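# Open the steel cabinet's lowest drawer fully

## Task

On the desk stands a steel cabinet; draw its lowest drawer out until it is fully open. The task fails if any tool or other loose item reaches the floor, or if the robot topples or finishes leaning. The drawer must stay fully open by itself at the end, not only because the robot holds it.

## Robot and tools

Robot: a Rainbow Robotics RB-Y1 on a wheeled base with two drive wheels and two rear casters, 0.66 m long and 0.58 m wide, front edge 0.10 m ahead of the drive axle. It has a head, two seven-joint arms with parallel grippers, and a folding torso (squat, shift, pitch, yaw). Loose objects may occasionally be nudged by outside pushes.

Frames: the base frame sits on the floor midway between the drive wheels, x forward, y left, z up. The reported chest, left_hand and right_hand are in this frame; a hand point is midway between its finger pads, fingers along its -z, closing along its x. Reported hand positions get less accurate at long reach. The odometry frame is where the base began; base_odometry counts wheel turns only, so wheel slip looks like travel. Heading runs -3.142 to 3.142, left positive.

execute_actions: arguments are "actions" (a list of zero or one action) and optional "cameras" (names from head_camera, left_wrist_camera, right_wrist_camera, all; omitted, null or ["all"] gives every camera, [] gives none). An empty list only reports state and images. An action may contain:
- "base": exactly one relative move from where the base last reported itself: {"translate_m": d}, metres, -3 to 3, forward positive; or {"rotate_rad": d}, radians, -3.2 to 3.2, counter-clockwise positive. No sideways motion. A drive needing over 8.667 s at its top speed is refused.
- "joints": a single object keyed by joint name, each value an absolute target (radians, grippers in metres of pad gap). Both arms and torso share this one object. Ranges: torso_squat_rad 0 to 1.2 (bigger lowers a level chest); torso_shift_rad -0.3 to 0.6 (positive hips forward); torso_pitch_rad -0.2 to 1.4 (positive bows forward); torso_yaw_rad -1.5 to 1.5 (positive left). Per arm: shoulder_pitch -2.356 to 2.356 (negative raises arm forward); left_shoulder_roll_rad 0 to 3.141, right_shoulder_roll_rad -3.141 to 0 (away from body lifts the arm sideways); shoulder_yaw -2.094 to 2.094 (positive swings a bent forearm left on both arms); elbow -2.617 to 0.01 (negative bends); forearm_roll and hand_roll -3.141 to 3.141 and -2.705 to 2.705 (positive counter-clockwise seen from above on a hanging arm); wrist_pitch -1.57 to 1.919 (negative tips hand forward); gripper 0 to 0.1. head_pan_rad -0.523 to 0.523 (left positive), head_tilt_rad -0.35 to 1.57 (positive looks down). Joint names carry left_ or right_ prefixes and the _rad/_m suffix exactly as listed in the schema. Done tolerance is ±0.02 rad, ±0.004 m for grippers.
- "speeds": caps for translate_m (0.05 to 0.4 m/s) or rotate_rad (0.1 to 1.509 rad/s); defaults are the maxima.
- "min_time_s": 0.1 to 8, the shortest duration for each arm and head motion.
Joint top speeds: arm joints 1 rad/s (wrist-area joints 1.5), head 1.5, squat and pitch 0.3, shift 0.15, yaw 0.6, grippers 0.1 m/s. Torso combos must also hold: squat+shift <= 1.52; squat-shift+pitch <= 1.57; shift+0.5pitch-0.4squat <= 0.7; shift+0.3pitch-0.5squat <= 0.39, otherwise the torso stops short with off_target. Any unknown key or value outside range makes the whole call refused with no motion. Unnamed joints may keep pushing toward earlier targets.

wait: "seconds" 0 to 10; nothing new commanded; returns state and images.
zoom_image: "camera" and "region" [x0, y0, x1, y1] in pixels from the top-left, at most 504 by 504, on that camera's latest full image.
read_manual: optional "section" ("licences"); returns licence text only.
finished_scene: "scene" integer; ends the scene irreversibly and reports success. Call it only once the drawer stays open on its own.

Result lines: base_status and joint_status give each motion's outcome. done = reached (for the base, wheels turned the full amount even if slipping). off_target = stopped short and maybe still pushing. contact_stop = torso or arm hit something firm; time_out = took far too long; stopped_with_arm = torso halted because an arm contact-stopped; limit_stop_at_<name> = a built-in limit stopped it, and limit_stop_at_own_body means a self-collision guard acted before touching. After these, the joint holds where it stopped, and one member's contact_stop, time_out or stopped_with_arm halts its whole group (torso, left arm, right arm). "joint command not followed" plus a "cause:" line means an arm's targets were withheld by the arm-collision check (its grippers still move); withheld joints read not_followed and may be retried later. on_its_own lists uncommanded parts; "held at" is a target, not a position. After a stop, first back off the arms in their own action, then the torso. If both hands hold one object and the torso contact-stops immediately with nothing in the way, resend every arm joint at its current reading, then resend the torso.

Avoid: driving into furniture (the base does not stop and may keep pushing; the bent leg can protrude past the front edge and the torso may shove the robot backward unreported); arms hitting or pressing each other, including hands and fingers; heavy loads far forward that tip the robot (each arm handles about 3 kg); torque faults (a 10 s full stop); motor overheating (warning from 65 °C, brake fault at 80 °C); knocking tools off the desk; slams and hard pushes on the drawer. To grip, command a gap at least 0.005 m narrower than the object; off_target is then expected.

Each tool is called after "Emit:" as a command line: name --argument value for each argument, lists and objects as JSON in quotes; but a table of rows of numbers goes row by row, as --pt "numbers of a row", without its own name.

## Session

Emit:
execute_actions --actions '[]'

Scene clock: 0.00 s.
base_odometry: x=+0.000 y=+0.000 heading=+0.000 (m, m, rad; odometry frame)
base_status: not commanded
joint_positions: torso_squat_rad=+0.350 torso_shift_rad=+0.000 torso_pitch_rad=-0.001 torso_yaw_rad=+0.001 left_shoulder_pitch_rad=-0.032 left_shoulder_roll_rad=+0.060 left_shoulder_yaw_rad=-0.032 left_elbow_rad=-0.132 left_forearm_roll_rad=-0.033 left_wrist_pitch_rad=+0.054 left_hand_roll_rad=+0.010 left_gripper_m=+0.100 right_shoulder_pitch_rad=+0.039 right_shoulder_roll_rad=-0.021 right_shoulder_yaw_rad=+0.018 right_elbow_rad=-0.151 right_forearm_roll_rad=+0.041 right_wrist_pitch_rad=+0.020 right_hand_roll_rad=+0.049 right_gripper_m=+0.100 head_pan_rad=-0.001 head_tilt_rad=+0.400
joint_status: not commanded
chest: x=-0.2283 y=+0.0004 z=+1.2474 quat_wxyz=(+1.000, +0.000, +0.000, +0.000) (m; base frame)
left_hand: x=-0.1526 y=+0.2642 z=+0.5670 quat_wxyz=(+0.998, +0.031, -0.054, -0.033) (m; base frame)
right_hand: x=-0.1871 y=-0.2354 z=+0.5632 quat_wxyz=(+0.998, -0.013, -0.047, +0.049) (m; base frame)
pictures: head_camera, left_wrist_camera, right_wrist_camera
Images, in order (width x height): head_camera 896x504, left_wrist_camera 644x364, right_wrist_camera 644x364.

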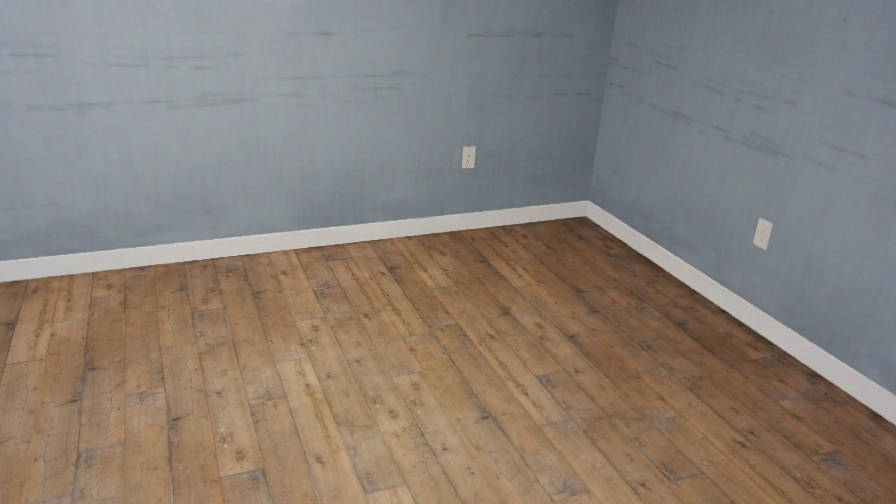

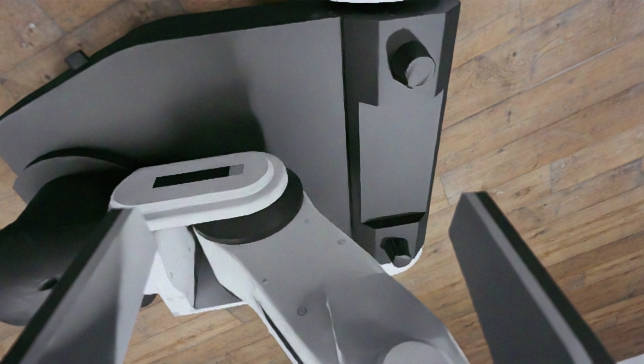

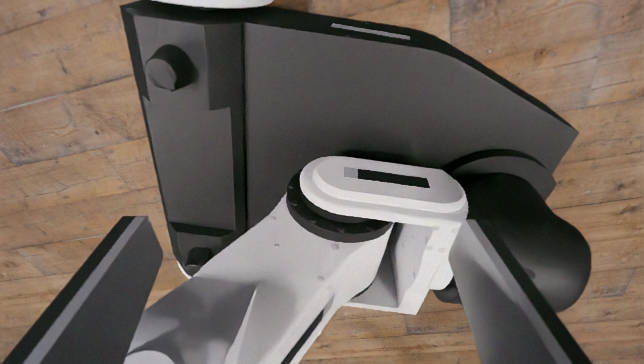

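Emit:
execute_actions --actions '[{"base": {"rotate_rad": -2.7}, "joints": {"head_tilt_rad": 0.4}}]' --cameras '["head_camera"]'

Scene clock: 9.20 s.
base_odometry: x=+0.000 y=+0.000 heading=-2.699 (m, m, rad; odometry frame)
base_status: done
joint_positions: torso_squat_rad=+0.350 torso_shift_rad=+0.000 torso_pitch_rad=-0.001 torso_yaw_rad=+0.001 left_shoulder_pitch_rad=-0.032 left_shoulder_roll_rad=+0.060 left_shoulder_yaw_rad=-0.032 left_elbow_rad=-0.132 left_forearm_roll_rad=-0.033 left_wrist_pitch_rad=+0.054 left_hand_roll_rad=+0.010 left_gripper_m=+0.100 right_shoulder_pitch_rad=+0.039 right_shoulder_roll_rad=-0.021 right_shoulder_yaw_rad=+0.018 right_elbow_rad=-0.151 right_forearm_roll_rad=+0.041 right_wrist_pitch_rad=+0.020 right_hand_roll_rad=+0.049 right_gripper_m=+0.100 head_pan_rad=-0.001 head_tilt_rad=+0.400
joint_status: all done
chest: x=-0.2284 y=+0.0004 z=+1.2474 quat_wxyz=(+1.000, +0.000, +0.000, +0.000) (m; base frame)
left_hand: x=-0.1526 y=+0.2642 z=+0.5670 quat_wxyz=(+0.998, +0.031, -0.054, -0.033) (m; base frame)
right_hand: x=-0.1872 y=-0.2354 z=+0.5632 quat_wxyz=(+0.998, -0.013, -0.047, +0.049) (m; base frame)
pictures: head_camera
Images, in order (width x height): head_camera 896x504.

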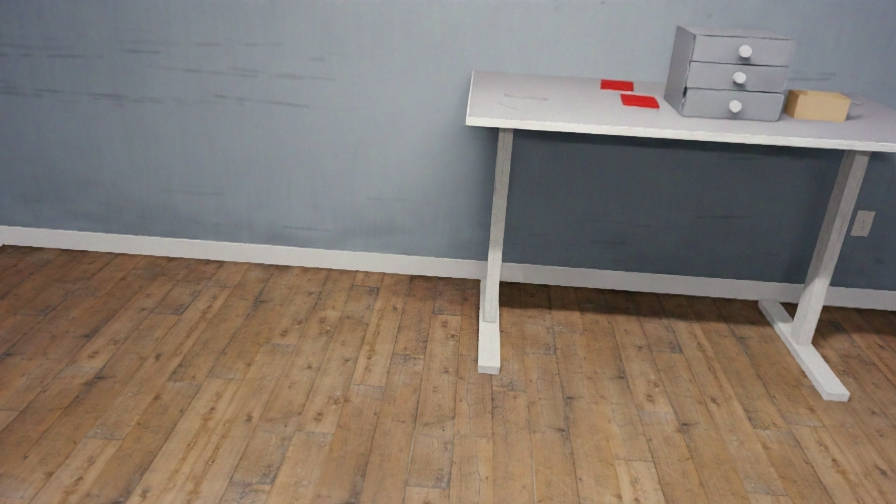

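Emit:
zoom_image --camera "head_camera" --region '[590, 10, 896, 170]'

Region (590, 10, 896, 170) of head_camera's 896x504 image, scaled by 1.647, with more detail than that image has; it fills the top 264 rows of this view, and the rest is white.

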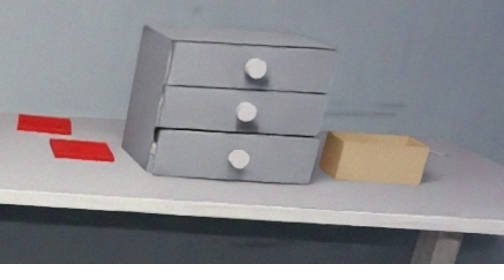

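Emit:
execute_actions --actions '[{"base": {"rotate_rad": -0.47}, "joints": {"torso_squat_rad": 0.2, "torso_pitch_rad": 0.3, "head_tilt_rad": 0.0, "right_shoulder_pitch_rad": -0.688, "right_shoulder_roll_rad": -0.075, "right_shoulder_yaw_rad": -0.219, "right_elbow_rad": -1.734, "right_forearm_roll_rad": 0.0, "right_wrist_pitch_rad": 1.045, "right_hand_roll_rad": 1.571, "left_shoulder_pitch_rad": -0.3}}]' --cameras '["head_camera"]'

Scene clock: 57.23 s.
base_odometry: x=+0.000 y=+0.000 heading=+3.114 (m, m, rad; odometry frame)
base_status: done
joint_positions: torso_squat_rad=+0.200 torso_shift_rad=+0.000 torso_pitch_rad=+0.300 torso_yaw_rad=+0.001 left_shoulder_pitch_rad=-0.300 left_shoulder_roll_rad=+0.060 left_shoulder_yaw_rad=-0.032 left_elbow_rad=-0.132 left_forearm_roll_rad=-0.033 left_wrist_pitch_rad=+0.054 left_hand_roll_rad=+0.010 left_gripper_m=+0.100 right_shoulder_pitch_rad=-0.688 right_shoulder_roll_rad=-0.075 right_shoulder_yaw_rad=-0.219 right_elbow_rad=-1.734 right_forearm_roll_rad=+0.000 right_wrist_pitch_rad=+1.045 right_hand_roll_rad=+1.571 right_gripper_m=+0.100 head_pan_rad=-0.001 head_tilt_rad=+0.000
joint_status: all done
chest: x=-0.1366 y=+0.0005 z=+1.2622 quat_wxyz=(+0.989, +0.000, +0.149, +0.000) (m; base frame)
left_hand: x=-0.0710 y=+0.2486 z=+0.5749 quat_wxyz=(+0.996, +0.021, -0.031, -0.079) (m; base frame)
right_hand: x=+0.4500 y=-0.2191 z=+1.0762 quat_wxyz=(+0.612, -0.353, -0.354, +0.613) (m; base frame)
pictures: head_camera
Images, in order (width x height): head_camera 896x504.

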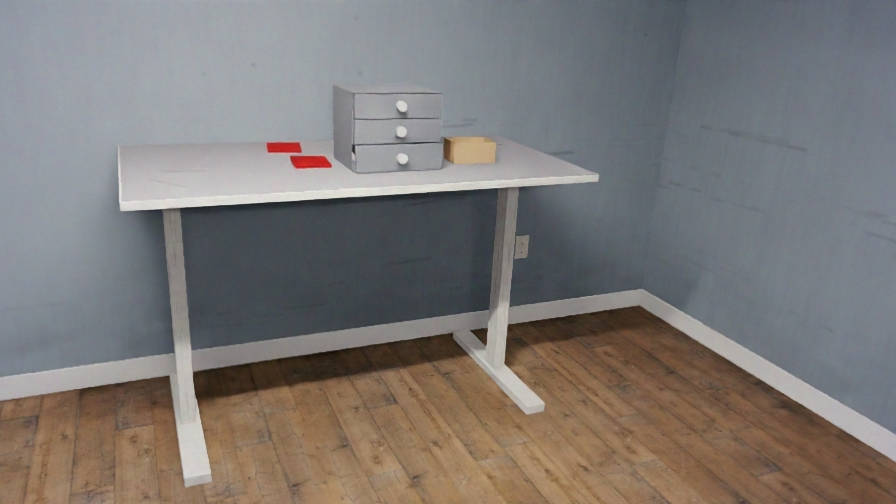

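Emit:
zoom_image --camera "head_camera" --region '[260, 70, 512, 210]'

Region (260, 70, 512, 210) of head_camera's 896x504 image, scaled by 2.000, with more detail than that image has.

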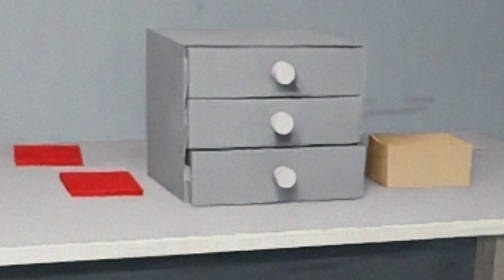

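Emit:
execute_actions --actions '[{"base": {"translate_m": 1.46}, "joints": {"head_tilt_rad": 0.2}}]' --cameras '["head_camera"]'

Emit:
execute_actions --actions '[{"base": {"rotate_rad": 0.38}, "joints": {"head_tilt_rad": 0.25}}]' --cameras '["head_camera", "right_wrist_camera"]'

Scene clock: 90.63 s.
base_odometry: x=-1.459 y=+0.040 heading=+3.114 (m, m, rad; odometry frame)
base_status: done
joint_positions: torso_squat_rad=+0.200 torso_shift_rad=+0.000 torso_pitch_rad=+0.300 torso_yaw_rad=+0.001 left_shoulder_pitch_rad=-0.300 left_shoulder_roll_rad=+0.060 left_shoulder_yaw_rad=-0.032 left_elbow_rad=-0.132 left_forearm_roll_rad=-0.033 left_wrist_pitch_rad=+0.054 left_hand_roll_rad=+0.010 left_gripper_m=+0.100 right_shoulder_pitch_rad=-0.688 right_shoulder_roll_rad=-0.075 right_shoulder_yaw_rad=-0.219 right_elbow_rad=-1.734 right_forearm_roll_rad=+0.000 right_wrist_pitch_rad=+1.045 right_hand_roll_rad=+1.571 right_gripper_m=+0.100 head_pan_rad=-0.001 head_tilt_rad=+0.200
joint_status: all done
chest: x=-0.1366 y=+0.0004 z=+1.2622 quat_wxyz=(+0.989, +0.000, +0.149, +0.000) (m; base frame)
left_hand: x=-0.0711 y=+0.2486 z=+0.5749 quat_wxyz=(+0.996, +0.021, -0.031, -0.079) (m; base frame)
right_hand: x=+0.4500 y=-0.2191 z=+1.0761 quat_wxyz=(+0.612, -0.353, -0.354, +0.613) (m; base frame)
pictures: head_camera
Images, in order (width x height): head_camera 896x504.

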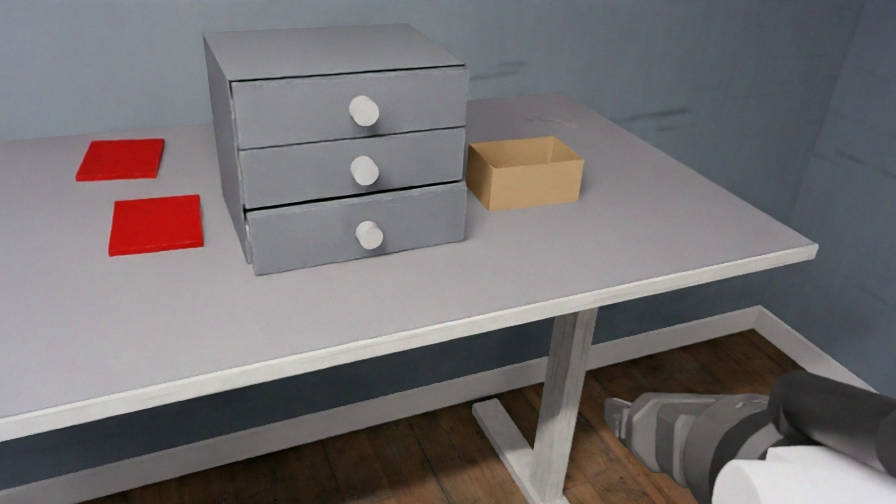

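Scene clock: 92.70 s.
base_odometry: x=-1.459 y=+0.041 heading=-2.790 (m, m, rad; odometry frame)
base_status: done
joint_positions: torso_squat_rad=+0.200 torso_shift_rad=+0.000 torso_pitch_rad=+0.300 torso_yaw_rad=+0.001 left_shoulder_pitch_rad=-0.300 left_shoulder_roll_rad=+0.060 left_shoulder_yaw_rad=-0.032 left_elbow_rad=-0.132 left_forearm_roll_rad=-0.033 left_wrist_pitch_rad=+0.054 left_hand_roll_rad=+0.010 left_gripper_m=+0.100 right_shoulder_pitch_rad=-0.688 right_shoulder_roll_rad=-0.075 right_shoulder_yaw_rad=-0.219 right_elbow_rad=-1.734 right_forearm_roll_rad=+0.000 right_wrist_pitch_rad=+1.045 right_hand_roll_rad=+1.571 right_gripper_m=+0.100 head_pan_rad=-0.001 head_tilt_rad=+0.250
joint_status: all done
chest: x=-0.1366 y=+0.0004 z=+1.2622 quat_wxyz=(+0.989, +0.000, +0.149, +0.000) (m; base frame)
left_hand: x=-0.0711 y=+0.2486 z=+0.5749 quat_wxyz=(+0.996, +0.021, -0.031, -0.079) (m; base frame)
right_hand: x=+0.4500 y=-0.2192 z=+1.0761 quat_wxyz=(+0.612, -0.353, -0.354, +0.613) (m; base frame)
pictures: head_camera, right_wrist_camera
Images, in order (width x height): head_camera 896x504, right_wrist_camera 644x364.

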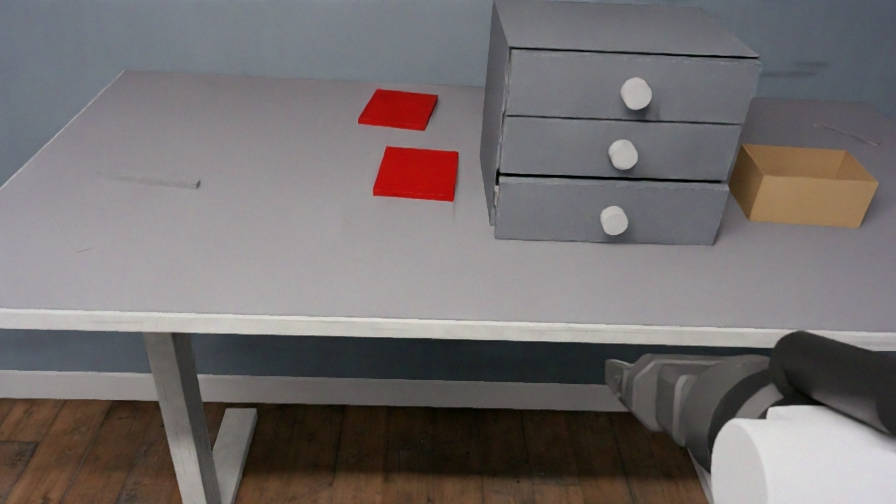

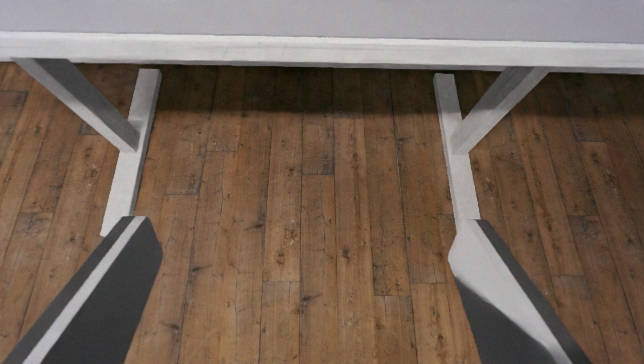

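Emit:
execute_actions --actions '[{"base": {"translate_m": 0.25}, "joints": {"torso_squat_rad": 0.38, "head_tilt_rad": 0.45, "right_shoulder_pitch_rad": -0.684, "right_shoulder_roll_rad": -0.094, "right_shoulder_yaw_rad": -0.269, "right_forearm_roll_rad": -0.055, "right_hand_roll_rad": 1.626}}]' --cameras '["head_camera", "right_wrist_camera"]'

Scene clock: 127.07 s.
base_odometry: x=-1.694 y=-0.046 heading=-2.789 (m, m, rad; odometry frame)
base_status: done
joint_positions: torso_squat_rad=+0.380 torso_shift_rad=+0.000 torso_pitch_rad=+0.300 torso_yaw_rad=+0.001 left_shoulder_pitch_rad=-0.300 left_shoulder_roll_rad=+0.060 left_shoulder_yaw_rad=-0.032 left_elbow_rad=-0.132 left_forearm_roll_rad=-0.033 left_wrist_pitch_rad=+0.054 left_hand_roll_rad=+0.010 left_gripper_m=+0.100 right_shoulder_pitch_rad=-0.684 right_shoulder_roll_rad=-0.094 right_shoulder_yaw_rad=-0.269 right_elbow_rad=-1.734 right_forearm_roll_rad=-0.055 right_wrist_pitch_rad=+1.045 right_hand_roll_rad=+1.626 right_gripper_m=+0.100 head_pan_rad=-0.001 head_tilt_rad=+0.450
joint_status: all done
chest: x=-0.1366 y=+0.0004 z=+1.2262 quat_wxyz=(+0.989, +0.000, +0.149, +0.000) (m; base frame)
left_hand: x=-0.0711 y=+0.2486 z=+0.5389 quat_wxyz=(+0.996, +0.021, -0.031, -0.079) (m; base frame)
right_hand: x=+0.4498 y=-0.2390 z=+1.0408 quat_wxyz=(+0.612, -0.354, -0.354, +0.612) (m; base frame)
pictures: head_camera, right_wrist_camera
Images, in order (width x height): head_camera 896x504, right_wrist_camera 644x364.

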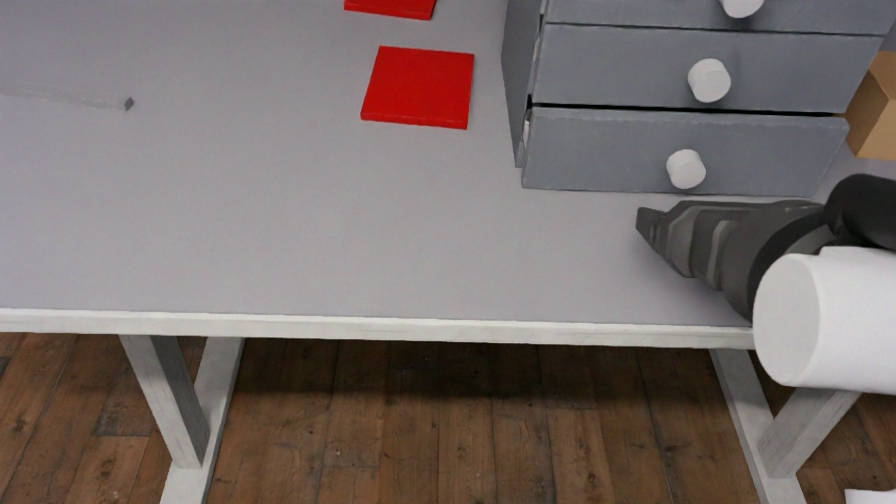

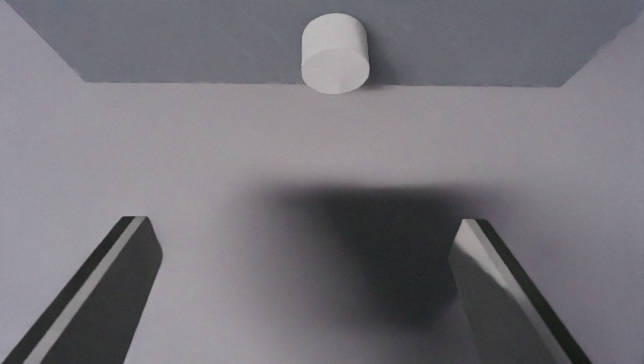

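Emit:
execute_actions --actions '[{"base": {"translate_m": 0.098}, "joints": {"torso_squat_rad": 0.451, "torso_yaw_rad": -0.012, "right_gripper_m": 0.07, "head_pan_rad": -0.3}}]' --cameras '["head_camera", "right_wrist_camera"]'

Scene clock: 148.53 s.
base_odometry: x=-1.786 y=-0.080 heading=-2.789 (m, m, rad; odometry frame)
base_status: done
joint_positions: torso_squat_rad=+0.451 torso_shift_rad=+0.000 torso_pitch_rad=+0.300 torso_yaw_rad=-0.012 left_shoulder_pitch_rad=-0.300 left_shoulder_roll_rad=+0.060 left_shoulder_yaw_rad=-0.032 left_elbow_rad=-0.132 left_forearm_roll_rad=-0.033 left_wrist_pitch_rad=+0.054 left_hand_roll_rad=+0.010 left_gripper_m=+0.100 right_shoulder_pitch_rad=-0.684 right_shoulder_roll_rad=-0.094 right_shoulder_yaw_rad=-0.269 right_elbow_rad=-1.734 right_forearm_roll_rad=-0.055 right_wrist_pitch_rad=+1.045 right_hand_roll_rad=+1.626 right_gripper_m=+0.070 head_pan_rad=-0.300 head_tilt_rad=+0.450
joint_status: all done
chest: x=-0.1366 y=+0.0004 z=+1.2061 quat_wxyz=(+0.989, -0.001, +0.149, -0.006) (m; base frame)
left_hand: x=-0.0681 y=+0.2452 z=+0.5179 quat_wxyz=(+0.996, +0.019, -0.031, -0.085) (m; base frame)
right_hand: x=+0.4469 y=-0.2468 z=+1.0216 quat_wxyz=(+0.615, -0.357, -0.351, +0.609) (m; base frame)
pictures: head_camera, right_wrist_camera
Images, in order (width x height): head_camera 896x504, right_wrist_camera 644x364.

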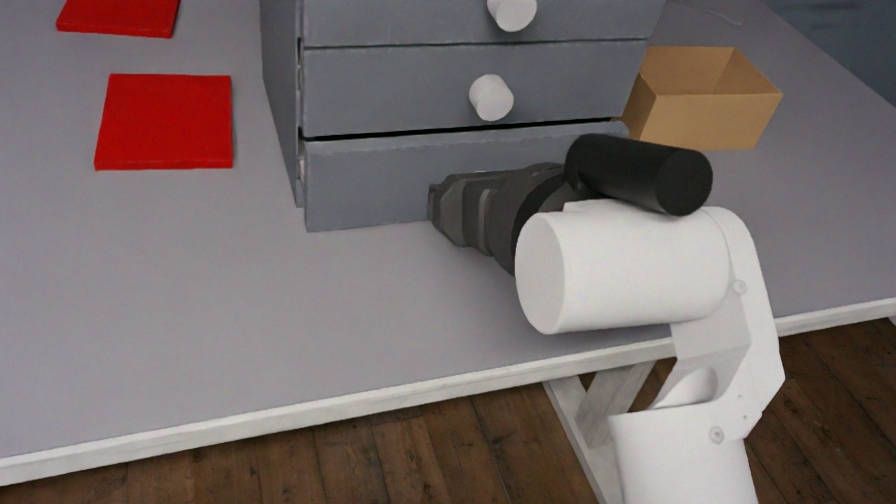

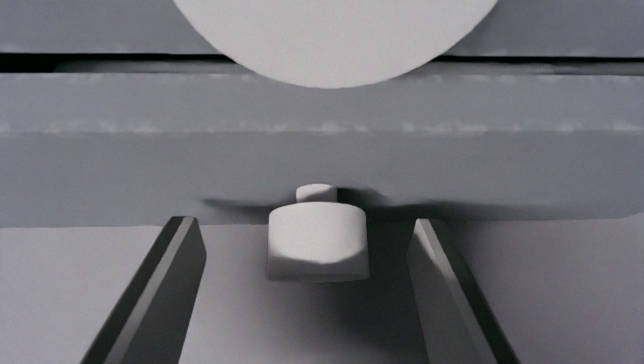

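Emit:
execute_actions --actions '[{"base": {"translate_m": 0.01}, "joints": {"torso_yaw_rad": -0.018, "right_gripper_m": 0.048}}]' --cameras '[]'

Emit:
execute_actions --actions '[{"joints": {"right_gripper_m": 0.015}}]' --cameras '["right_wrist_camera"]'

Scene clock: 155.43 s.
base_odometry: x=-1.795 y=-0.083 heading=-2.788 (m, m, rad; odometry frame)
base_status: done
joint_positions: torso_squat_rad=+0.451 torso_shift_rad=+0.000 torso_pitch_rad=+0.300 torso_yaw_rad=-0.018 left_shoulder_pitch_rad=-0.300 left_shoulder_roll_rad=+0.060 left_shoulder_yaw_rad=-0.032 left_elbow_rad=-0.132 left_forearm_roll_rad=-0.033 left_wrist_pitch_rad=+0.054 left_hand_roll_rad=+0.010 left_gripper_m=+0.100 right_shoulder_pitch_rad=-0.684 right_shoulder_roll_rad=-0.094 right_shoulder_yaw_rad=-0.269 right_elbow_rad=-1.734 right_forearm_roll_rad=-0.055 right_wrist_pitch_rad=+1.045 right_hand_roll_rad=+1.626 right_gripper_m=+0.048 head_pan_rad=-0.300 head_tilt_rad=+0.450
joint_status: all done
chest: x=-0.1366 y=+0.0004 z=+1.2061 quat_wxyz=(+0.989, -0.001, +0.149, -0.009) (m; base frame)
left_hand: x=-0.0667 y=+0.2436 z=+0.5175 quat_wxyz=(+0.996, +0.018, -0.031, -0.088) (m; base frame)
right_hand: x=+0.4454 y=-0.2505 z=+1.0221 quat_wxyz=(+0.616, -0.359, -0.349, +0.608) (m; base frame)
pictures: none
No camera images: the call's "cameras" was empty. Leave "cameras" out to get every camera's image.

Scene clock: 156.23 s.
base_odometry: x=-1.795 y=-0.083 heading=-2.788 (m, m, rad; odometry frame)
base_status: not commanded
joint_positions: torso_squat_rad=+0.451 torso_shift_rad=+0.000 torso_pitch_rad=+0.300 torso_yaw_rad=-0.018 left_shoulder_pitch_rad=-0.300 left_shoulder_roll_rad=+0.060 left_shoulder_yaw_rad=-0.032 left_elbow_rad=-0.132 left_forearm_roll_rad=-0.033 left_wrist_pitch_rad=+0.054 left_hand_roll_rad=+0.010 left_gripper_m=+0.100 right_shoulder_pitch_rad=-0.684 right_shoulder_roll_rad=-0.094 right_shoulder_yaw_rad=-0.269 right_elbow_rad=-1.734 right_forearm_roll_rad=-0.055 right_wrist_pitch_rad=+1.045 right_hand_roll_rad=+1.626 right_gripper_m=+0.031 head_pan_rad=-0.300 head_tilt_rad=+0.450
joint_status: right_gripper_m off_target (ended at +0.031, target +0.015)
chest: x=-0.1366 y=+0.0004 z=+1.2061 quat_wxyz=(+0.989, -0.001, +0.149, -0.009) (m; base frame)
left_hand: x=-0.0667 y=+0.2436 z=+0.5175 quat_wxyz=(+0.996, +0.018, -0.031, -0.088) (m; base frame)
right_hand: x=+0.4454 y=-0.2505 z=+1.0221 quat_wxyz=(+0.616, -0.359, -0.349, +0.608) (m; base frame)
pictures: right_wrist_camera
Images, in order (width x height): right_wrist_camera 644x364.

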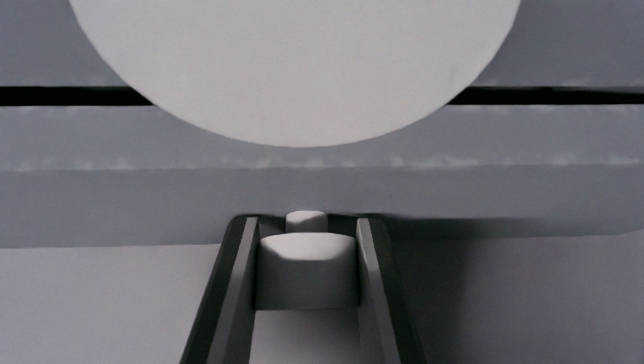

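Emit:
execute_actions --actions '[{"base": {"translate_m": -0.15}, "speeds": {"translate_m": 0.12}, "joints": {"head_tilt_rad": 0.35}}]' --cameras '["head_camera", "right_wrist_camera"]'

Scene clock: 161.27 s.
base_odometry: x=-1.655 y=-0.031 heading=-2.790 (m, m, rad; odometry frame)
base_status: done
joint_positions: torso_squat_rad=+0.451 torso_shift_rad=+0.000 torso_pitch_rad=+0.300 torso_yaw_rad=-0.018 left_shoulder_pitch_rad=-0.300 left_shoulder_roll_rad=+0.060 left_shoulder_yaw_rad=-0.032 left_elbow_rad=-0.132 left_forearm_roll_rad=-0.033 left_wrist_pitch_rad=+0.054 left_hand_roll_rad=+0.010 left_gripper_m=+0.100 right_shoulder_pitch_rad=-0.684 right_shoulder_roll_rad=-0.095 right_shoulder_yaw_rad=-0.269 right_elbow_rad=-1.734 right_forearm_roll_rad=-0.055 right_wrist_pitch_rad=+1.045 right_hand_roll_rad=+1.626 right_gripper_m=+0.031 head_pan_rad=-0.300 head_tilt_rad=+0.350
joint_status: all done
chest: x=-0.1367 y=+0.0003 z=+1.2061 quat_wxyz=(+0.989, -0.001, +0.149, -0.009) (m; base frame)
left_hand: x=-0.0668 y=+0.2436 z=+0.5175 quat_wxyz=(+0.996, +0.018, -0.031, -0.088) (m; base frame)
right_hand: x=+0.4452 y=-0.2513 z=+1.0220 quat_wxyz=(+0.616, -0.359, -0.349, +0.608) (m; base frame)
pictures: head_camera, right_wrist_camera
Images, in order (width x height): head_camera 896x504, right_wrist_camera 644x364.

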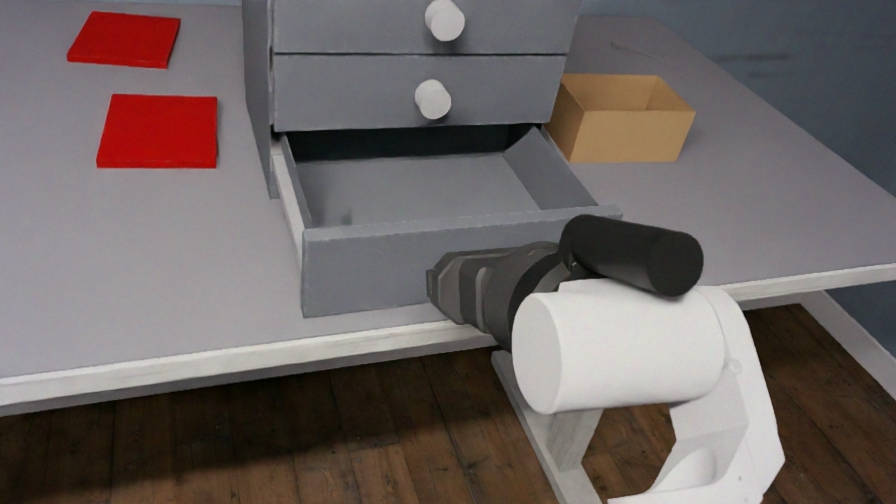

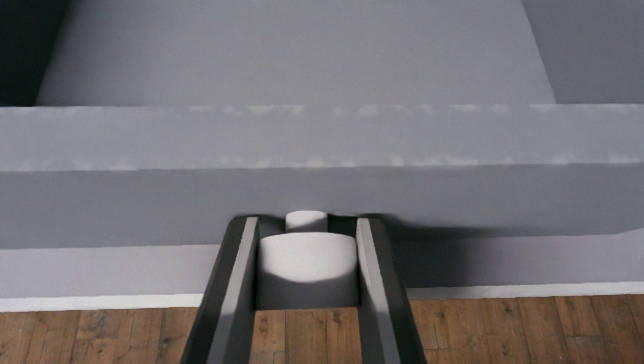

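Emit:
execute_actions --actions '[{"base": {"translate_m": -0.028}, "speeds": {"translate_m": 0.05}}]' --cameras '["head_camera", "right_wrist_camera"]'

Scene clock: 164.50 s.
base_odometry: x=-1.629 y=-0.022 heading=-2.791 (m, m, rad; odometry frame)
base_status: done
joint_positions: torso_squat_rad=+0.451 torso_shift_rad=+0.000 torso_pitch_rad=+0.300 torso_yaw_rad=-0.018 left_shoulder_pitch_rad=-0.300 left_shoulder_roll_rad=+0.060 left_shoulder_yaw_rad=-0.032 left_elbow_rad=-0.132 left_forearm_roll_rad=-0.033 left_wrist_pitch_rad=+0.054 left_hand_roll_rad=+0.010 left_gripper_m=+0.100 right_shoulder_pitch_rad=-0.684 right_shoulder_roll_rad=-0.095 right_shoulder_yaw_rad=-0.269 right_elbow_rad=-1.734 right_forearm_roll_rad=-0.055 right_wrist_pitch_rad=+1.045 right_hand_roll_rad=+1.626 right_gripper_m=+0.031 head_pan_rad=-0.300 head_tilt_rad=+0.350
joint_status: not commanded
chest: x=-0.1367 y=+0.0003 z=+1.2061 quat_wxyz=(+0.989, -0.001, +0.149, -0.009) (m; base frame)
left_hand: x=-0.0668 y=+0.2436 z=+0.5175 quat_wxyz=(+0.996, +0.018, -0.031, -0.088) (m; base frame)
right_hand: x=+0.4452 y=-0.2513 z=+1.0220 quat_wxyz=(+0.617, -0.359, -0.349, +0.608) (m; base frame)
pictures: head_camera, right_wrist_camera
Images, in order (width x height): head_camera 896x504, right_wrist_camera 644x364.

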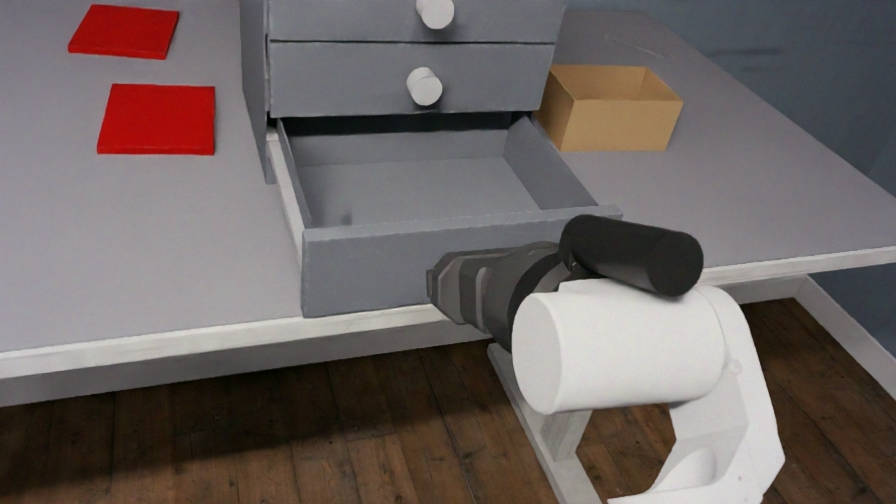

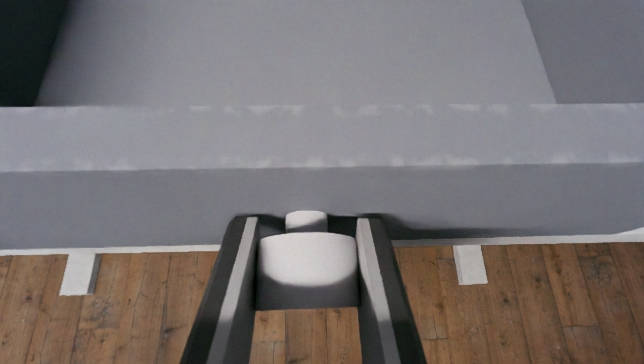

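Emit:
execute_actions --actions '[{"base": {"translate_m": -0.008}, "speeds": {"translate_m": 0.05}}]' --cameras '["head_camera", "right_wrist_camera"]'

Scene clock: 166.50 s.
base_odometry: x=-1.621 y=-0.019 heading=-2.791 (m, m, rad; odometry frame)
base_status: done
joint_positions: torso_squat_rad=+0.451 torso_shift_rad=+0.000 torso_pitch_rad=+0.300 torso_yaw_rad=-0.018 left_shoulder_pitch_rad=-0.300 left_shoulder_roll_rad=+0.060 left_shoulder_yaw_rad=-0.032 left_elbow_rad=-0.132 left_forearm_roll_rad=-0.033 left_wrist_pitch_rad=+0.054 left_hand_roll_rad=+0.010 left_gripper_m=+0.100 right_shoulder_pitch_rad=-0.685 right_shoulder_roll_rad=-0.095 right_shoulder_yaw_rad=-0.269 right_elbow_rad=-1.734 right_forearm_roll_rad=-0.055 right_wrist_pitch_rad=+1.044 right_hand_roll_rad=+1.626 right_gripper_m=+0.031 head_pan_rad=-0.300 head_tilt_rad=+0.350
joint_status: not commanded
chest: x=-0.1364 y=+0.0003 z=+1.2061 quat_wxyz=(+0.989, -0.001, +0.150, -0.009) (m; base frame)
left_hand: x=-0.0668 y=+0.2436 z=+0.5175 quat_wxyz=(+0.996, +0.018, -0.031, -0.088) (m; base frame)
right_hand: x=+0.4458 y=-0.2513 z=+1.0224 quat_wxyz=(+0.616, -0.359, -0.349, +0.608) (m; base frame)
pictures: head_camera, right_wrist_camera
Images, in order (width x height): head_camera 896x504, right_wrist_camera 644x364.

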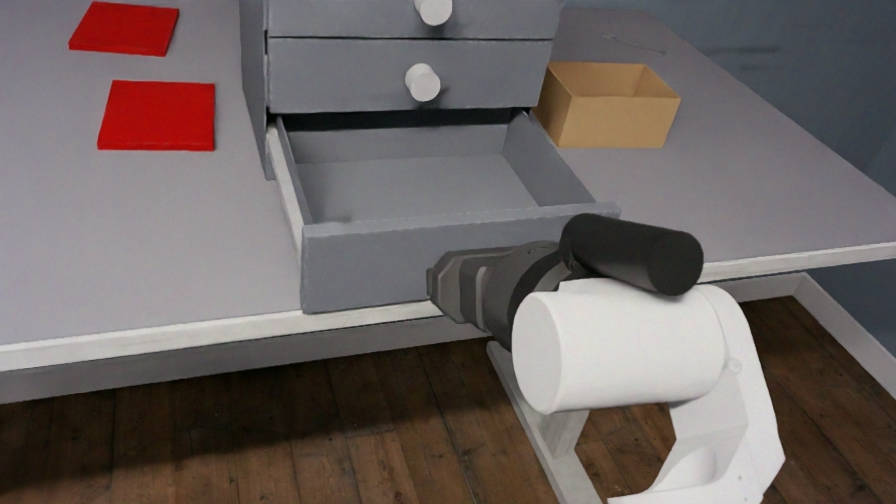

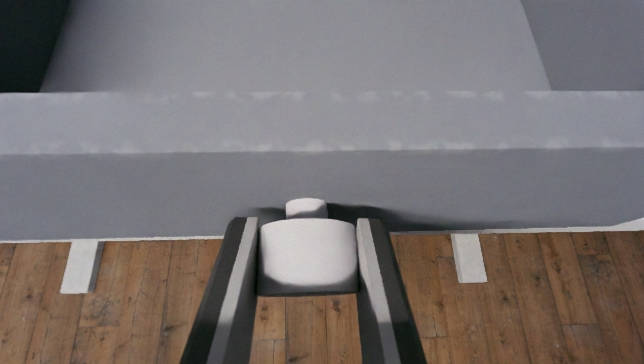

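The knob shifted slightly in the fingers, so the drawer is at its end stop. I'll release it and back away.

Emit:
execute_actions --actions '[{"joints": {"right_gripper_m": 0.06}}]' --cameras '[]'

Emit:
execute_actions --actions '[{"base": {"translate_m": -0.05}}]' --cameras '["head_camera", "right_wrist_camera"]'

Scene clock: 169.47 s.
base_odometry: x=-1.621 y=-0.019 heading=-2.791 (m, m, rad; odometry frame)
base_status: not commanded
joint_positions: torso_squat_rad=+0.451 torso_shift_rad=+0.000 torso_pitch_rad=+0.300 torso_yaw_rad=-0.018 left_shoulder_pitch_rad=-0.300 left_shoulder_roll_rad=+0.060 left_shoulder_yaw_rad=-0.032 left_elbow_rad=-0.132 left_forearm_roll_rad=-0.033 left_wrist_pitch_rad=+0.054 left_hand_roll_rad=+0.010 left_gripper_m=+0.100 right_shoulder_pitch_rad=-0.684 right_shoulder_roll_rad=-0.094 right_shoulder_yaw_rad=-0.269 right_elbow_rad=-1.734 right_forearm_roll_rad=-0.055 right_wrist_pitch_rad=+1.045 right_hand_roll_rad=+1.626 right_gripper_m=+0.060 head_pan_rad=-0.300 head_tilt_rad=+0.350
joint_status: all done
chest: x=-0.1366 y=+0.0003 z=+1.2061 quat_wxyz=(+0.989, -0.001, +0.149, -0.009) (m; base frame)
left_hand: x=-0.0669 y=+0.2436 z=+0.5175 quat_wxyz=(+0.996, +0.018, -0.031, -0.088) (m; base frame)
right_hand: x=+0.4455 y=-0.2509 z=+1.0223 quat_wxyz=(+0.616, -0.359, -0.349, +0.608) (m; base frame)
pictures: none
No camera images: the call's "cameras" was empty. Leave "cameras" out to get every camera's image.

Scene clock: 170.80 s.
base_odometry: x=-1.574 y=-0.002 heading=-2.789 (m, m, rad; odometry frame)
base_status: done
joint_positions: torso_squat_rad=+0.451 torso_shift_rad=+0.000 torso_pitch_rad=+0.300 torso_yaw_rad=-0.018 left_shoulder_pitch_rad=-0.300 left_shoulder_roll_rad=+0.060 left_shoulder_yaw_rad=-0.032 left_elbow_rad=-0.132 left_forearm_roll_rad=-0.033 left_wrist_pitch_rad=+0.054 left_hand_roll_rad=+0.010 left_gripper_m=+0.100 right_shoulder_pitch_rad=-0.684 right_shoulder_roll_rad=-0.094 right_shoulder_yaw_rad=-0.269 right_elbow_rad=-1.734 right_forearm_roll_rad=-0.055 right_wrist_pitch_rad=+1.045 right_hand_roll_rad=+1.626 right_gripper_m=+0.060 head_pan_rad=-0.300 head_tilt_rad=+0.350
joint_status: not commanded
chest: x=-0.1366 y=+0.0004 z=+1.2061 quat_wxyz=(+0.989, -0.001, +0.149, -0.009) (m; base frame)
left_hand: x=-0.0668 y=+0.2436 z=+0.5175 quat_wxyz=(+0.996, +0.018, -0.031, -0.088) (m; base frame)
right_hand: x=+0.4454 y=-0.2509 z=+1.0222 quat_wxyz=(+0.616, -0.359, -0.349, +0.608) (m; base frame)
pictures: head_camera, right_wrist_camera
Images, in order (width x height): head_camera 896x504, right_wrist_camera 644x364.

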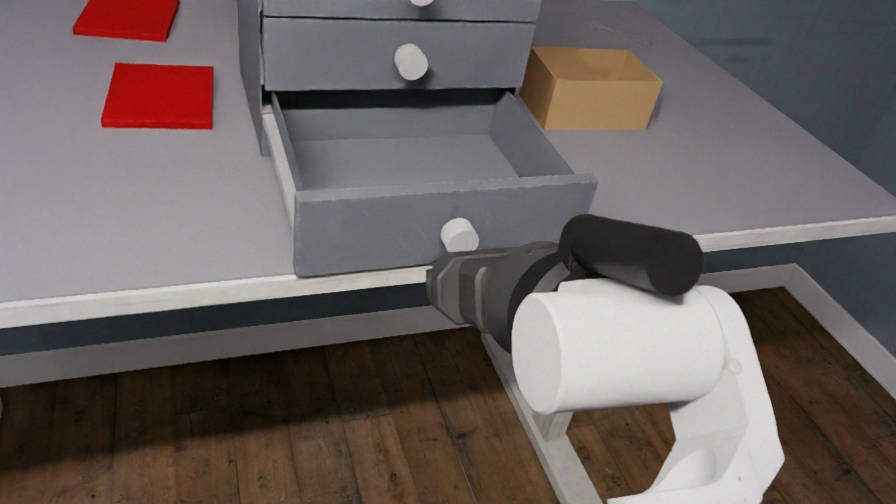

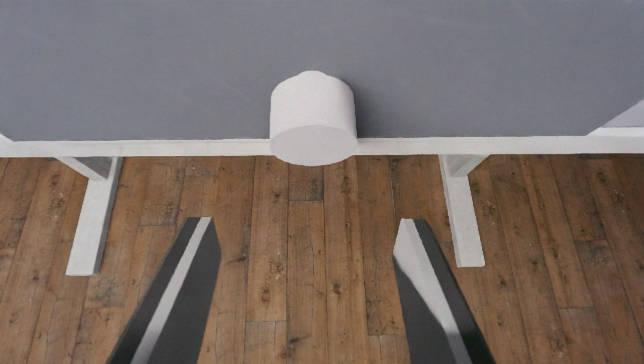

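Emit:
finished_scene --scene 2

The scene is finished: the task was done.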